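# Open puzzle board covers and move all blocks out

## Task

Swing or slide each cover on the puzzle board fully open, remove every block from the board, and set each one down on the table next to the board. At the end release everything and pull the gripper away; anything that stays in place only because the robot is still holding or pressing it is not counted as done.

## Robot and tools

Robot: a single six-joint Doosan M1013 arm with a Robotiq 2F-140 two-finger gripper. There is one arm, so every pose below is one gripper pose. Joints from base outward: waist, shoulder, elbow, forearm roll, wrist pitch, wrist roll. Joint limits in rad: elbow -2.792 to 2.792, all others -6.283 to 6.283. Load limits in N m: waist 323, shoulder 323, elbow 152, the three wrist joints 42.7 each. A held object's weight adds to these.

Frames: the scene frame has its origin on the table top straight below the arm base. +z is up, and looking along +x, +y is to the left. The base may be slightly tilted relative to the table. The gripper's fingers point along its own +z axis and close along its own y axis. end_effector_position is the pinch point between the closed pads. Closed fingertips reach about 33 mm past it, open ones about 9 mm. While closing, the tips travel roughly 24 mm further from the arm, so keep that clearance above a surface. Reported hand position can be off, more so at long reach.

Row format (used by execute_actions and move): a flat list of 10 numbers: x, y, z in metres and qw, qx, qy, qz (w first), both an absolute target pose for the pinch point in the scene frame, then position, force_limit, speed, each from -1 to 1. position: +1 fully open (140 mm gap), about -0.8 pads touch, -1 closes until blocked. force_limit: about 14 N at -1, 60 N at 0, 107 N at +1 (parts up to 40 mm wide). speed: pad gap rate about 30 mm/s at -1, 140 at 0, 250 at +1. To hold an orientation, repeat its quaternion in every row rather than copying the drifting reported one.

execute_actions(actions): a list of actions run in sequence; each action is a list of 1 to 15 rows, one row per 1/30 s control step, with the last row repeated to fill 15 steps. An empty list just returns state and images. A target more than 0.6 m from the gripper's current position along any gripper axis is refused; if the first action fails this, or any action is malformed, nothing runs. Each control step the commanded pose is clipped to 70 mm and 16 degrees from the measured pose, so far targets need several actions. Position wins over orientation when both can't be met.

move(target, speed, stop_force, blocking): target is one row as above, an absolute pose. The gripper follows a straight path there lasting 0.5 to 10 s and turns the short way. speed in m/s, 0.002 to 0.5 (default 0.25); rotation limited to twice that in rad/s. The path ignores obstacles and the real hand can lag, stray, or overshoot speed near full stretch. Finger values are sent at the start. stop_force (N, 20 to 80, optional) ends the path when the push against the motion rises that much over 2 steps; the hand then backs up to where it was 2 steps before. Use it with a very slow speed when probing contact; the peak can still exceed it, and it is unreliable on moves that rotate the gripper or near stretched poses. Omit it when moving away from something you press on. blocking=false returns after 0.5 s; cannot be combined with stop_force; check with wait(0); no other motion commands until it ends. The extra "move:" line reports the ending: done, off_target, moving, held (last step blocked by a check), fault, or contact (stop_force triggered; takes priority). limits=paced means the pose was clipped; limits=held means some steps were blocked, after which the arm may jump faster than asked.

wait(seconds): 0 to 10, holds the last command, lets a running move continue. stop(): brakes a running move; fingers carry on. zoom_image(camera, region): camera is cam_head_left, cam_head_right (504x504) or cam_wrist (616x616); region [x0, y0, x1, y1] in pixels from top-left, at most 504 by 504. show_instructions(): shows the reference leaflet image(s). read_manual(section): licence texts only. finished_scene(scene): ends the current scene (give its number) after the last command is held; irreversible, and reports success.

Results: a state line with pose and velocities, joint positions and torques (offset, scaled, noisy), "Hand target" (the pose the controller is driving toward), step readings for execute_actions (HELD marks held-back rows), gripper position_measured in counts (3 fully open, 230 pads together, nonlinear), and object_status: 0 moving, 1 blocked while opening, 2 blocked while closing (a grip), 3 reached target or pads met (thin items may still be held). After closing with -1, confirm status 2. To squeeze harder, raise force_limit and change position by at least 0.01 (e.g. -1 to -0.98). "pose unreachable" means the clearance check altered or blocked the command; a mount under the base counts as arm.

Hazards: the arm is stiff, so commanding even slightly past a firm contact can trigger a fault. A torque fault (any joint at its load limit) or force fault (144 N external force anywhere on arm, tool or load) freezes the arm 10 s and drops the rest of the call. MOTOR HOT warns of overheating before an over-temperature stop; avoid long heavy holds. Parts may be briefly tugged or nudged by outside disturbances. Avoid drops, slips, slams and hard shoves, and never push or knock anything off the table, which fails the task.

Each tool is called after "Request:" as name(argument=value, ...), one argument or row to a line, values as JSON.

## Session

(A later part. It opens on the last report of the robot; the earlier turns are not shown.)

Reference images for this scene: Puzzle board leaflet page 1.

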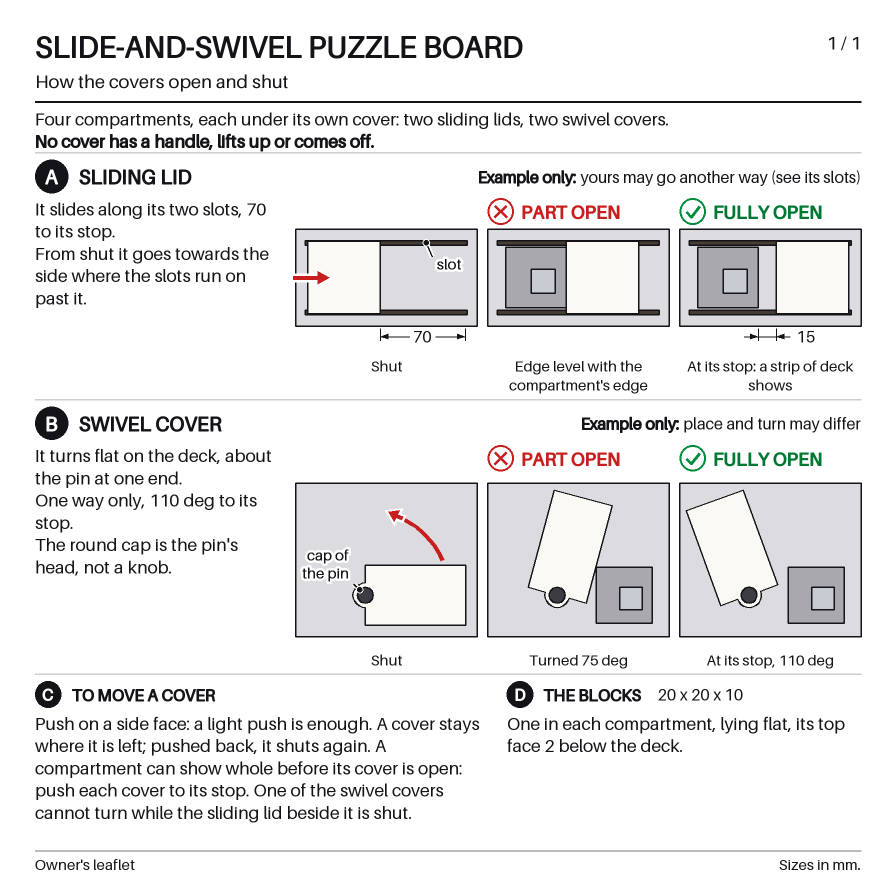

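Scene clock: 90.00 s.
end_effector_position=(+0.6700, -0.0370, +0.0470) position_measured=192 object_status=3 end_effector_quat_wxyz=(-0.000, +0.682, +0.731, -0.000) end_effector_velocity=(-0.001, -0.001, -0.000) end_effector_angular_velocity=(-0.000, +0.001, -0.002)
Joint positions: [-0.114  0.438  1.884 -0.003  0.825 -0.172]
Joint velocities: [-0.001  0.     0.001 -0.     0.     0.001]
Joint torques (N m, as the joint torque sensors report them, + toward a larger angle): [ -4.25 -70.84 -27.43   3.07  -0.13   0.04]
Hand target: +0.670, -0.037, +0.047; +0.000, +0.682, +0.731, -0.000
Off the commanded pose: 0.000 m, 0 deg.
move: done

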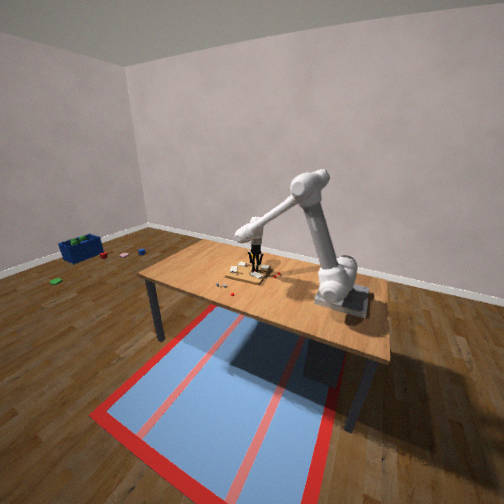

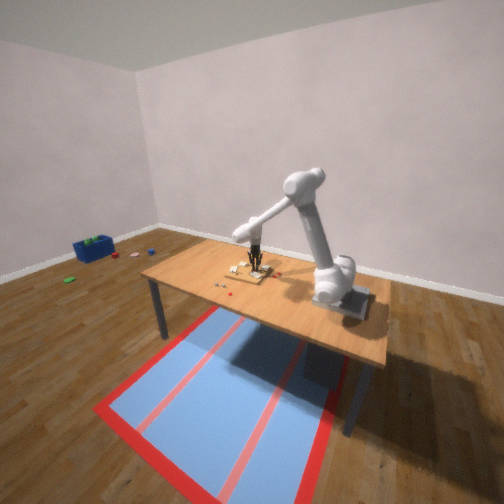

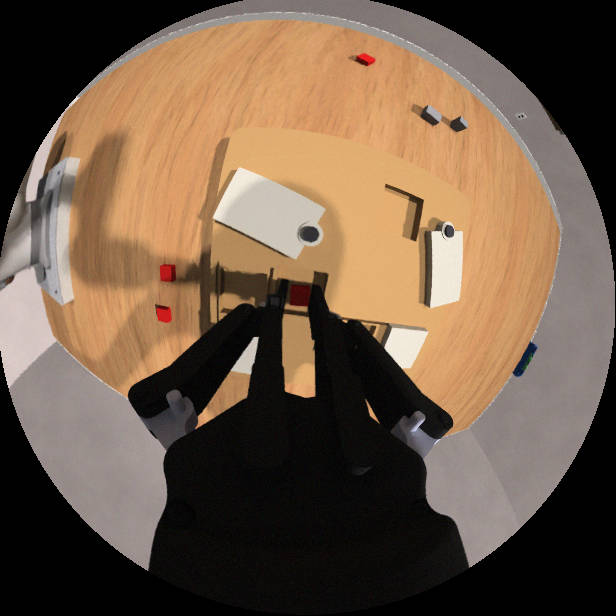

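Request:
move(
  target=[0.67,-0.037,0.047,0,0.682,0.731,0,-1,0,-0.5],
)

Request:
move(
  target=[0.67,-0.037,0.088,0,0.682,0.731,0,-1,0,-0.5],
  speed=0.08,
)

Request:
move(
  target=[0.6,0.19,0.085,0,0.682,0.731,0,-1,0,-0.5],
)

Request:
move(
  target=[0.6,0.19,0.036,0,0.682,0.731,0,-1,0,-0.5],
  speed=0.04,
)

Scene clock: 90.87 s.
end_effector_position=(+0.6700, -0.0370, +0.0470) position_measured=206 object_status=2 end_effector_quat_wxyz=(-0.000, +0.682, +0.731, -0.000) end_effector_velocity=(-0.001, +0.000, -0.000) end_effector_angular_velocity=(+0.000, +0.001, +0.001)
Joint positions: [-0.114  0.438  1.884 -0.003  0.825 -0.172]
Joint velocities: [-0.    -0.     0.001  0.     0.    -0.001]
Joint torques (N m, as the joint torque sensors report them, + toward a larger angle): [  0.14 -64.15 -25.46   3.42  -0.83   0.06]
Hand target: +0.670, -0.037, +0.047; +0.000, +0.682, +0.731, +0.000
Off the commanded pose: 0.000 m, 0 deg.
move: done

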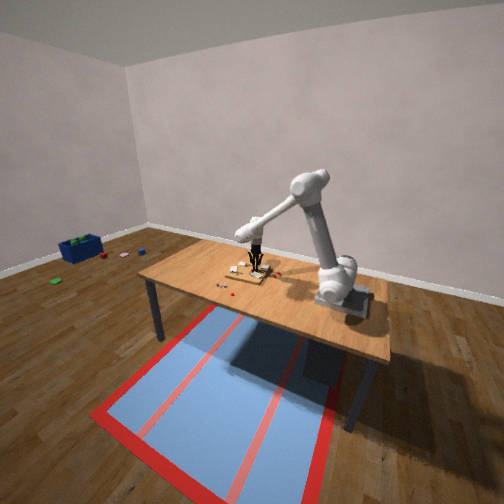

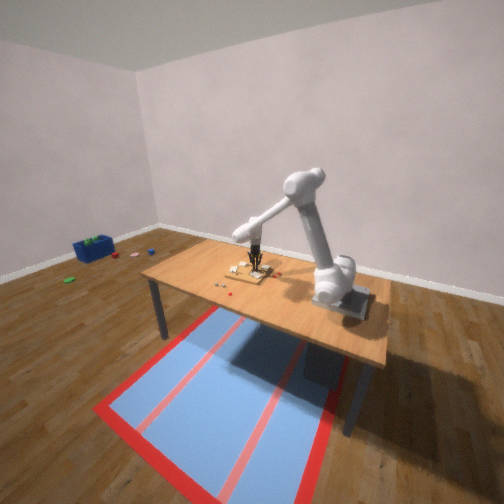

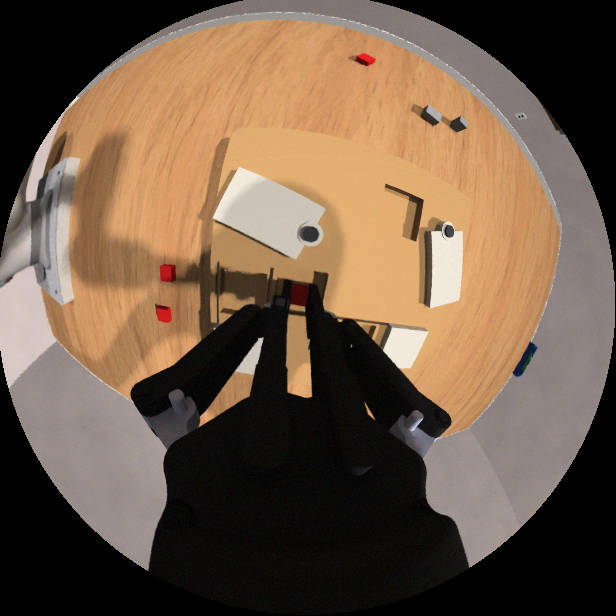

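Scene clock: 91.67 s.
end_effector_position=(+0.6700, -0.0370, +0.0880) position_measured=206 object_status=2 end_effector_quat_wxyz=(+0.000, +0.682, +0.731, +0.000) end_effector_velocity=(+0.000, +0.000, +0.000) end_effector_angular_velocity=(+0.000, -0.001, +0.001)
Joint positions: [-0.113  0.392  1.858 -0.003  0.895 -0.173]
Joint velocities: [ 0.    -0.    -0.     0.    -0.    -0.001]
Joint torques (N m, as the joint torque sensors report them, + toward a larger angle): [ -2.04 -68.04 -30.43   3.52   0.1    0.23]
Hand target: +0.670, -0.037, +0.088; -0.000, +0.682, +0.731, +0.000
Off the commanded pose: 0.000 m, 0 deg.
move: done

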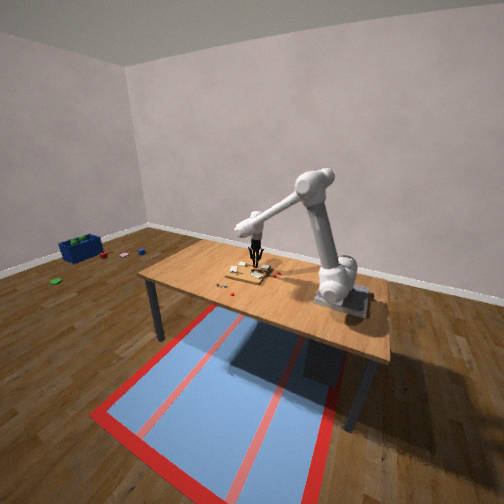

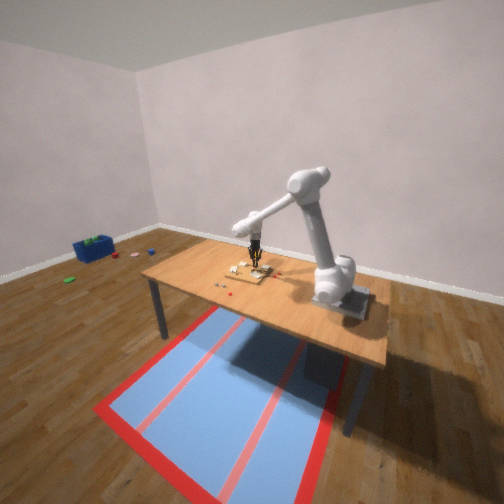

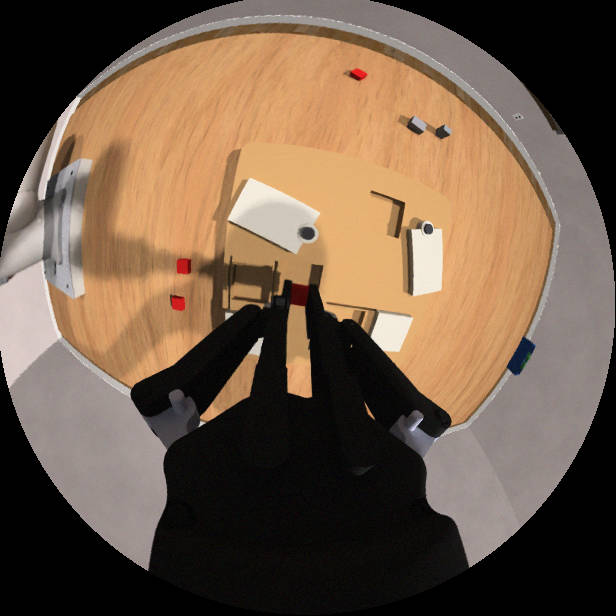

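Scene clock: 93.00 s.
end_effector_position=(+0.5998, +0.1900, +0.0850) position_measured=206 object_status=2 end_effector_quat_wxyz=(+0.000, +0.682, +0.731, -0.000) end_effector_velocity=(+0.000, -0.000, +0.000) end_effector_angular_velocity=(+0.000, -0.001, -0.001)
Joint positions: [ 0.244  0.341  1.943 -0.002  0.862  0.184]
Joint velocities: [-0.001  0.    -0.    -0.    -0.001  0.   ]
Joint torques (N m, as the joint torque sensors report them, + toward a larger angle): [ -3.01 -63.13 -28.92   3.26   0.17   0.01]
Hand target: +0.600, +0.190, +0.085; +0.000, +0.682, +0.731, -0.000
Off the commanded pose: 0.000 m, 0 deg.
move: done

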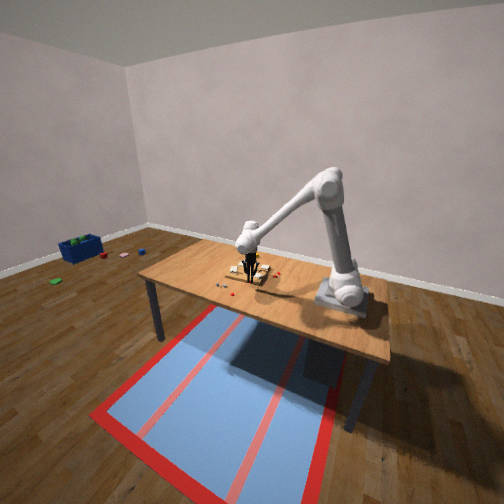

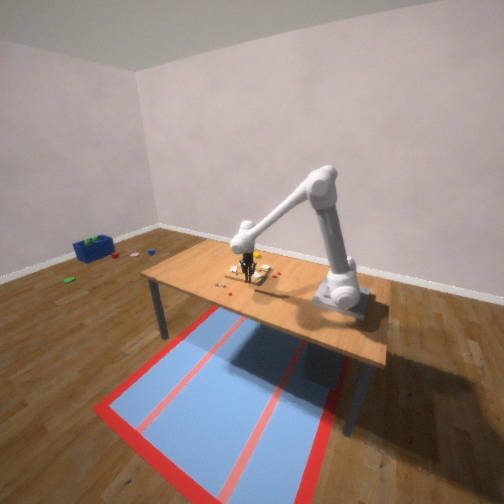

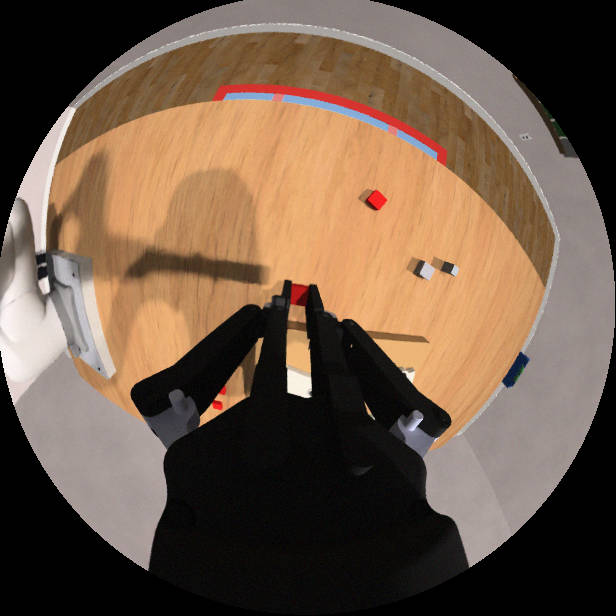

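Scene clock: 94.47 s.
end_effector_position=(+0.5999, +0.1900, +0.0360) position_measured=206 object_status=2 end_effector_quat_wxyz=(-0.000, +0.682, +0.731, -0.000) end_effector_velocity=(+0.001, -0.000, +0.001) end_effector_angular_velocity=(+0.000, -0.002, -0.002)
Joint positions: [ 0.244  0.4    1.973 -0.001  0.773  0.184]
Joint velocities: [-0.001 -0.    -0.002 -0.    -0.     0.002]
Joint torques (N m, as the joint torque sensors report them, + toward a larger angle): [ -2.63 -66.3  -26.96   2.99   0.1    0.32]
Hand target: +0.600, +0.190, +0.036; +0.000, +0.682, +0.731, -0.000
Off the commanded pose: 0.000 m, 0 deg.
move: done

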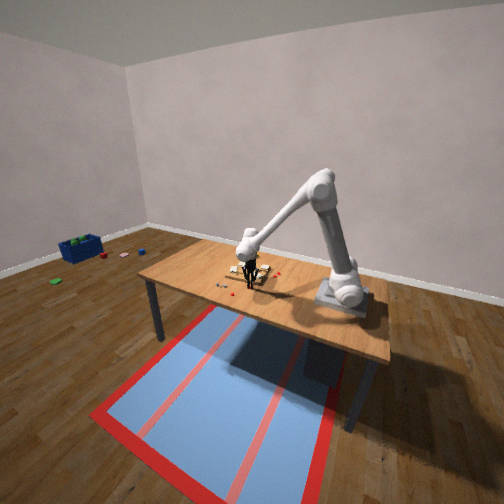

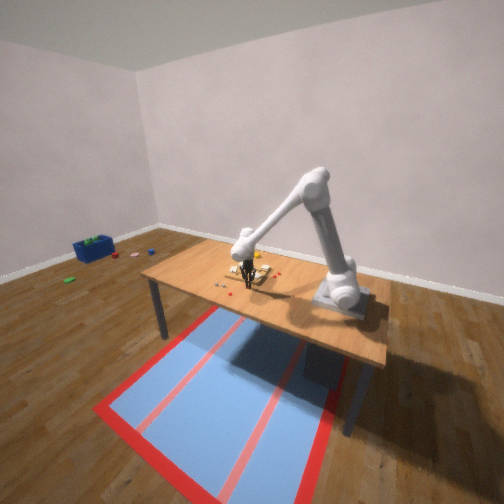

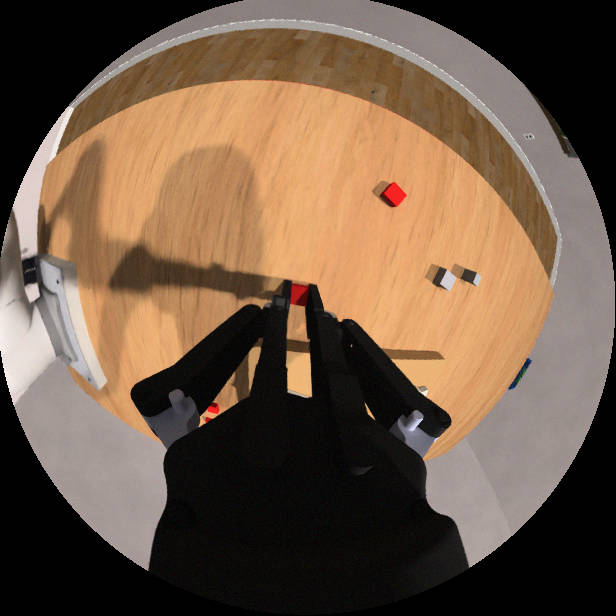

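Release, then push the stray block (≈.672,.315) back with slightly parted fingers.

Request:
move(
  target=[0.6,0.19,0.036,0,0.682,0.731,0,-0.45,0,0],
)

Request:
move(
  target=[0.6,0.19,0.065,0,0.682,0.731,0,-0.45,0,0],
)

Request:
move(
  target=[0.669,0.365,0.06,0,0.682,0.731,0,-0.68,0,0],
)

Request:
move(
  target=[0.669,0.365,0.037,0,0.682,0.731,0,-0.68,0,0],
  speed=0.04,
)

Request:
move(
  target=[0.677,0.24,0.037,0,0.682,0.731,0,-0.68,0,0],
  speed=0.06,
)

Request:
move(
  target=[0.677,0.25,0.09,0,0.682,0.731,0,-0.68,0,0],
)

Request:
move(
  target=[0.6,-0.1,0.25,0,0.682,0.731,0,-0.68,0,0],
)

Scene clock: 95.43 s.
end_effector_position=(+0.6000, +0.1900, +0.0360) position_measured=186 object_status=3 end_effector_quat_wxyz=(+0.000, +0.682, +0.731, +0.000) end_effector_velocity=(+0.001, -0.000, +0.000) end_effector_angular_velocity=(+0.000, -0.001, +0.000)
Joint positions: [ 0.244  0.4    1.973 -0.001  0.773  0.184]
Joint velocities: [-0.    -0.    -0.001 -0.    -0.    -0.   ]
Joint torques (N m, as the joint torque sensors report them, + toward a larger angle): [ -0.58 -65.43 -27.62   3.13   0.09   0.2 ]
Hand target: +0.600, +0.190, +0.036; +0.000, +0.682, +0.731, +0.000
Off the commanded pose: 0.000 m, 0 deg.
move: done

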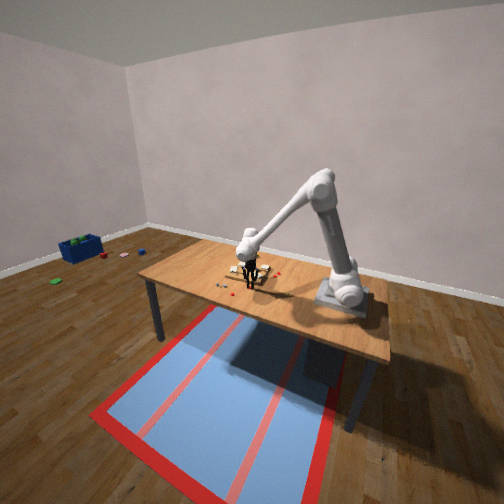

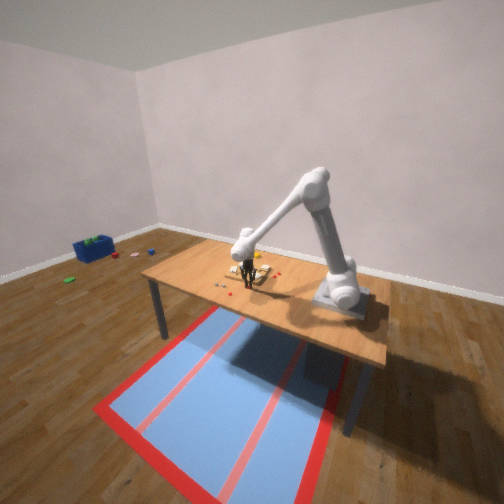

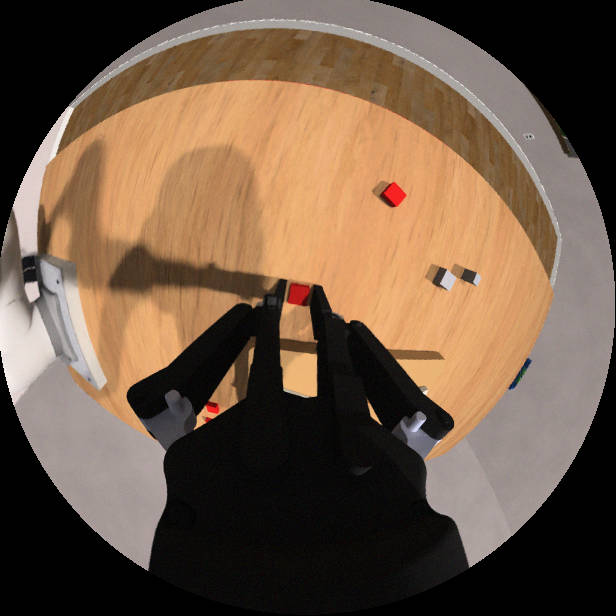

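Scene clock: 96.13 s.
end_effector_position=(+0.6000, +0.1900, +0.0650) position_measured=186 object_status=3 end_effector_quat_wxyz=(-0.000, +0.682, +0.731, -0.000) end_effector_velocity=(-0.001, +0.000, -0.000) end_effector_angular_velocity=(-0.000, +0.001, +0.001)
Joint positions: [ 0.244  0.365  1.956 -0.001  0.826  0.184]
Joint velocities: [ 0.    -0.     0.001  0.     0.    -0.001]
Joint torques (N m, as the joint torque sensors report them, + toward a larger angle): [ -0.5  -62.13 -28.67   3.14  -0.1   -0.03]
Hand target: +0.600, +0.190, +0.065; -0.000, +0.682, +0.731, +0.000
Off the commanded pose: 0.000 m, 0 deg.
move: done

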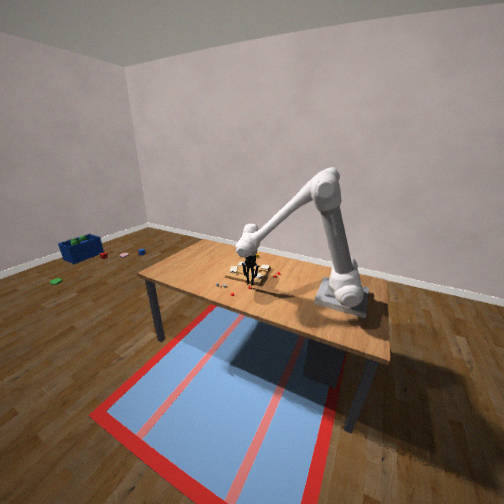

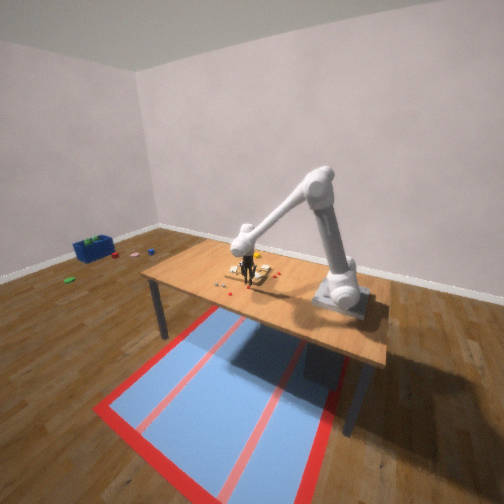

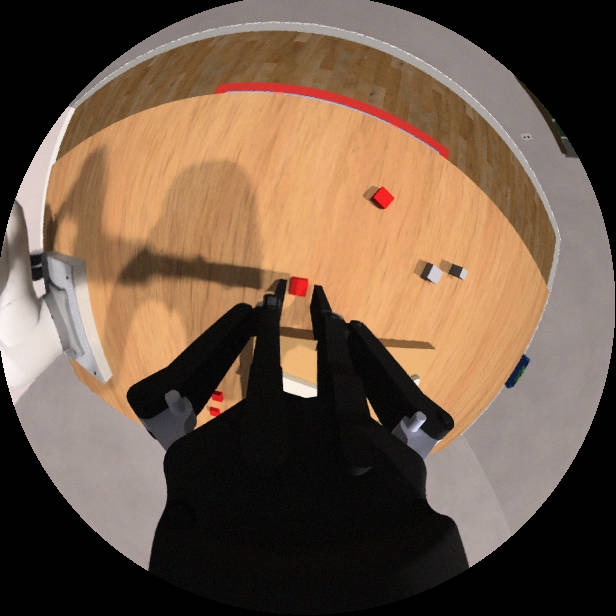

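Scene clock: 97.23 s.
end_effector_position=(+0.6688, +0.3651, +0.0599) position_measured=214 object_status=3 end_effector_quat_wxyz=(+0.000, +0.682, +0.731, -0.000) end_effector_velocity=(+0.001, +0.000, +0.000) end_effector_angular_velocity=(-0.000, -0.001, +0.001)
Joint positions: [ 0.446  0.54   1.683 -0.     0.923  0.385]
Joint velocities: [-0.     0.    -0.001 -0.001 -0.    -0.   ]
Joint torques (N m, as the joint torque sensors report them, + toward a larger angle): [ -0.72 -83.13 -31.55   3.59   0.18   0.22]
Hand target: +0.669, +0.365, +0.060; +0.000, +0.682, +0.731, -0.000
Off the commanded pose: 0.000 m, 0 deg.
move: done

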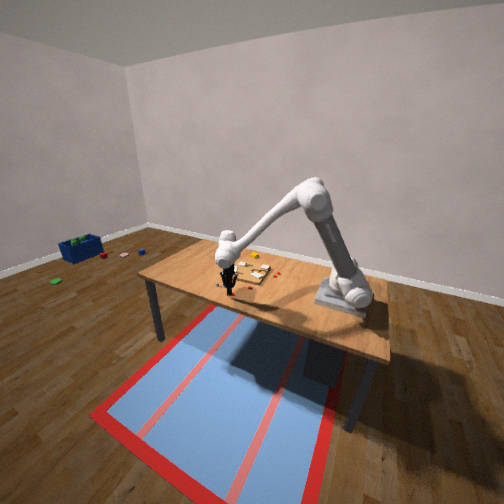

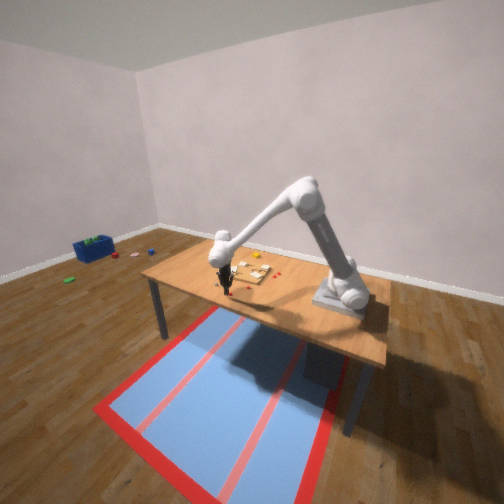

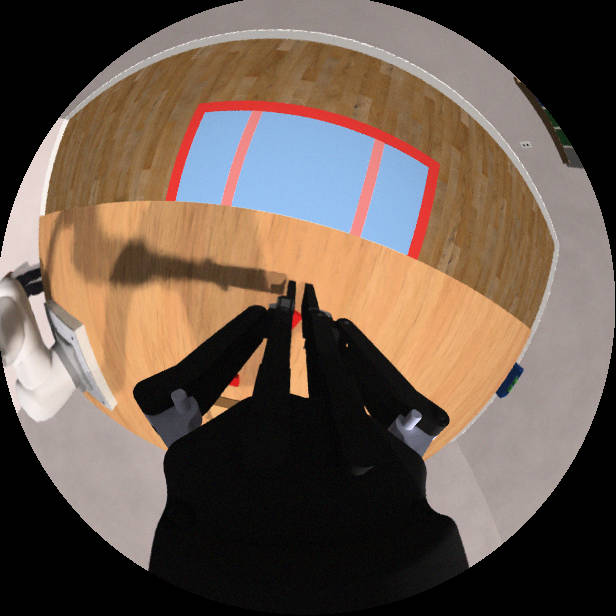

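Scene clock: 98.03 s.
end_effector_position=(+0.6689, +0.3650, +0.0369) position_measured=214 object_status=3 end_effector_quat_wxyz=(-0.000, +0.682, +0.731, -0.000) end_effector_velocity=(+0.000, -0.000, +0.000) end_effector_angular_velocity=(+0.000, +0.000, +0.002)
Joint positions: [0.446 0.563 1.695 0.    0.888 0.385]
Joint velocities: [-0.001  0.    -0.     0.     0.    -0.003]
Joint torques (N m, as the joint torque sensors report them, + toward a larger angle): [ -1.59 -81.64 -29.94   3.68  -0.11   0.16]
Hand target: +0.669, +0.365, +0.037; +0.000, +0.682, +0.731, -0.000
Off the commanded pose: 0.000 m, 0 deg.
move: done

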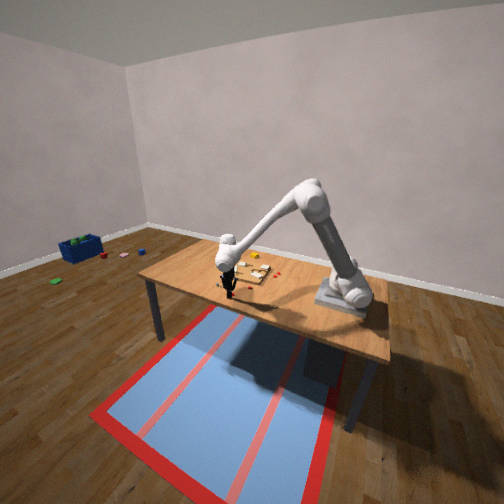

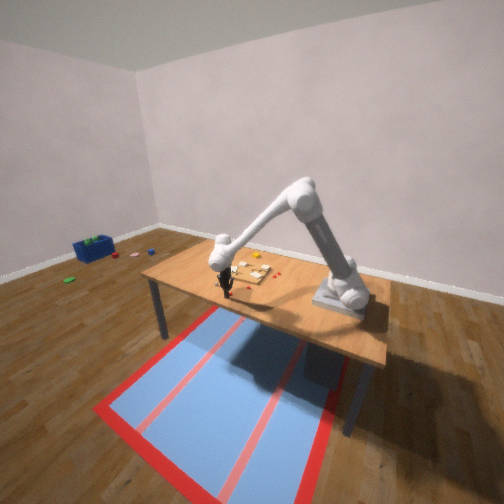

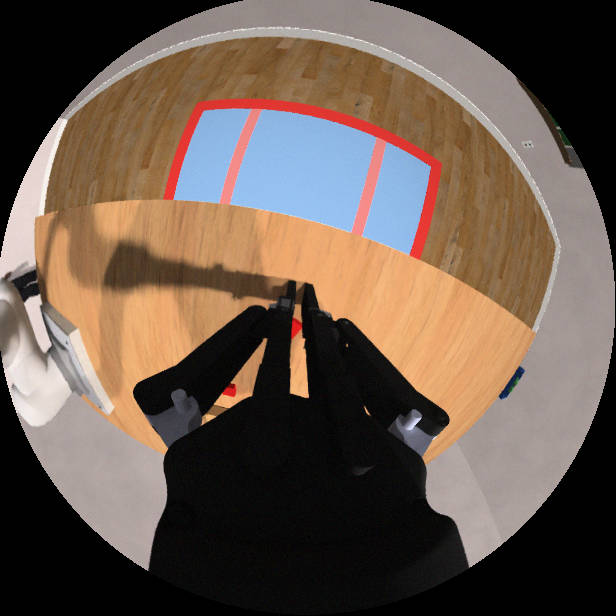

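Scene clock: 100.40 s.
end_effector_position=(+0.6771, +0.2400, +0.0370) position_measured=214 object_status=3 end_effector_quat_wxyz=(-0.000, +0.682, +0.731, +0.000) end_effector_velocity=(+0.001, +0.001, +0.000) end_effector_angular_velocity=(+0.000, -0.001, +0.004)
Joint positions: [ 0.285  0.508  1.79  -0.001  0.848  0.224]
Joint velocities: [ 0.001  0.    -0.001  0.    -0.    -0.003]
Joint torques (N m, as the joint torque sensors report them, + toward a larger angle): [ -0.77 -77.28 -29.42   3.28  -0.06  -0.03]
Hand target: +0.677, +0.240, +0.037; -0.000, +0.682, +0.731, +0.000
Off the commanded pose: 0.000 m, 0 deg.
move: done

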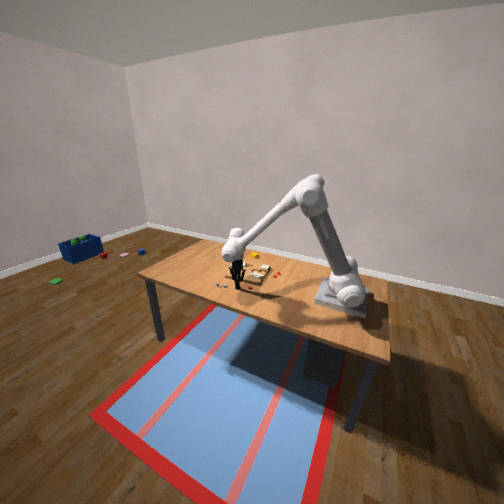

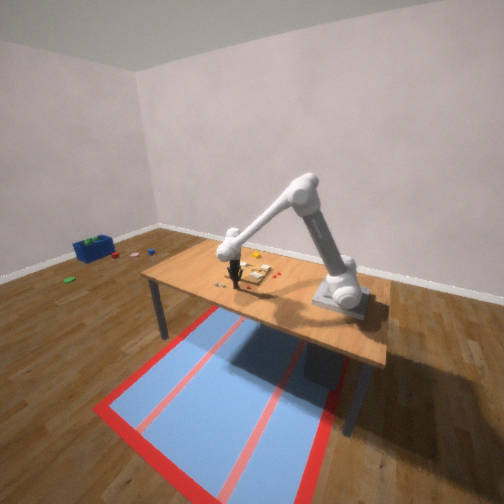

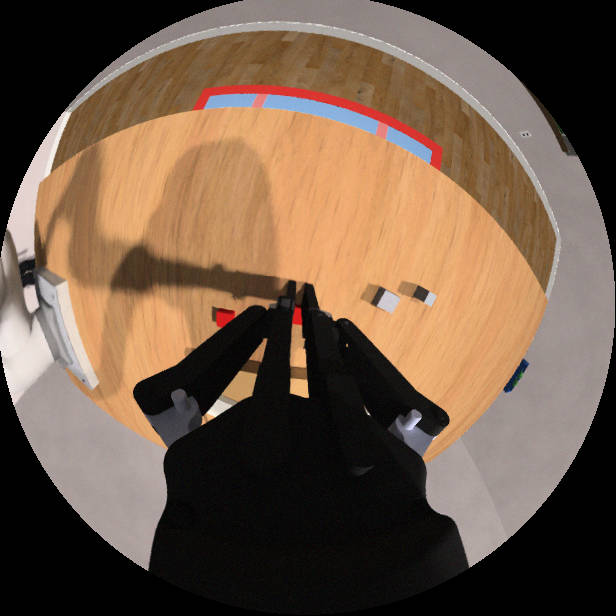

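Scene clock: 101.10 s.
end_effector_position=(+0.6770, +0.2500, +0.0900) position_measured=214 object_status=3 end_effector_quat_wxyz=(-0.000, +0.682, +0.731, -0.000) end_effector_velocity=(+0.001, +0.000, +0.001) end_effector_angular_velocity=(+0.000, -0.002, +0.001)
Joint positions: [ 0.298  0.458  1.752 -0.001  0.937  0.237]
Joint velocities: [-0.    -0.    -0.001 -0.    -0.    -0.001]
Joint torques (N m, as the joint torque sensors report them, + toward a larger angle): [ -4.68 -76.93 -31.03   3.41   0.07   0.1 ]
Hand target: +0.677, +0.250, +0.090; -0.000, +0.682, +0.731, -0.000
Off the commanded pose: 0.000 m, 0 deg.
move: done

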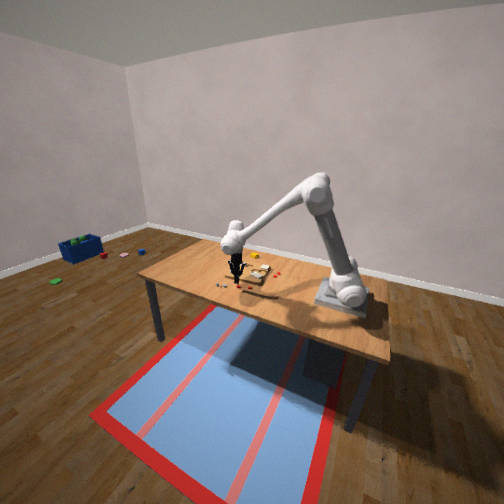

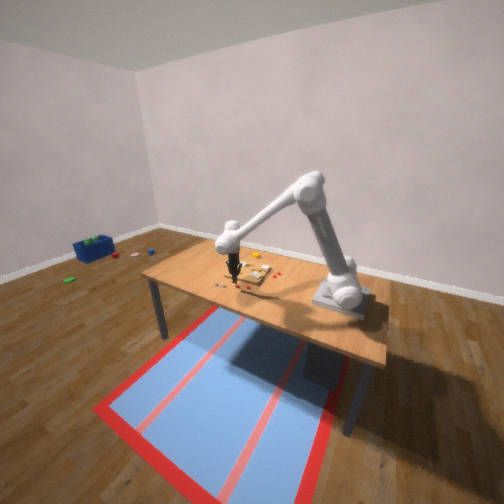

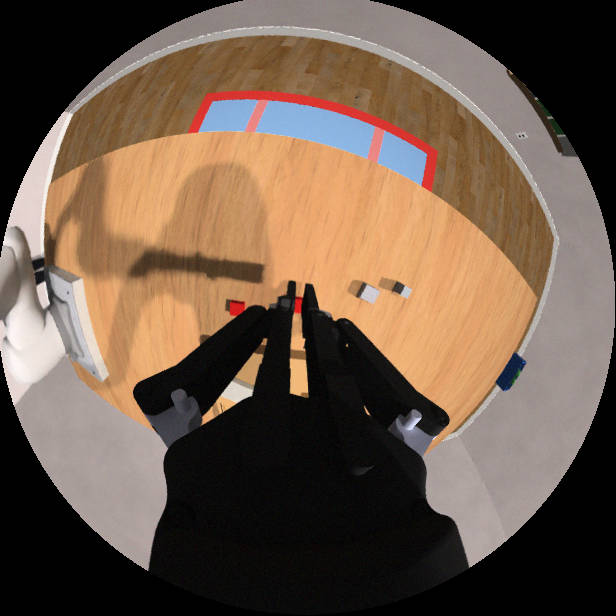

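Scene clock: 103.03 s.
end_effector_position=(+0.6004, -0.1001, +0.2502) position_measured=214 object_status=3 end_effector_quat_wxyz=(-0.000, +0.682, +0.731, +0.000) end_effector_velocity=(+0.000, +0.001, +0.000) end_effector_angular_velocity=(+0.000, -0.000, +0.000)
Joint positions: [-0.228  0.161  1.83  -0.003  1.155 -0.288]
Joint velocities: [ 0.002 -0.    -0.     0.001  0.     0.001]
Joint torques (N m, as the joint torque sensors report them, + toward a larger angle): [ -2.38 -53.12 -36.91   3.99   0.31   0.08]
Hand target: +0.600, -0.100, +0.250; -0.000, +0.682, +0.731, +0.000
Off the commanded pose: 0.000 m, 0 deg.
move: done

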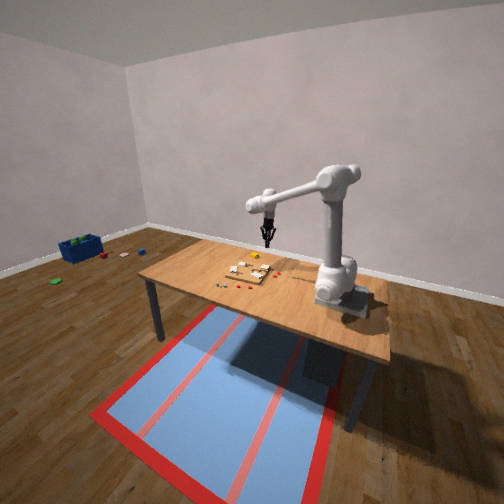

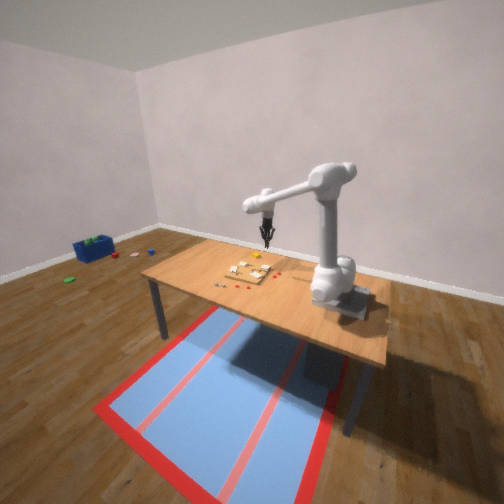

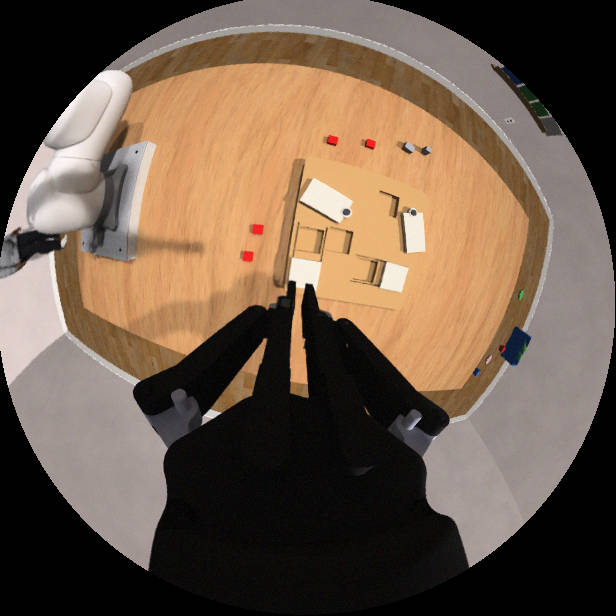

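Request:
finished_scene(
  scene=2,
)

The scene is finished: the task was done.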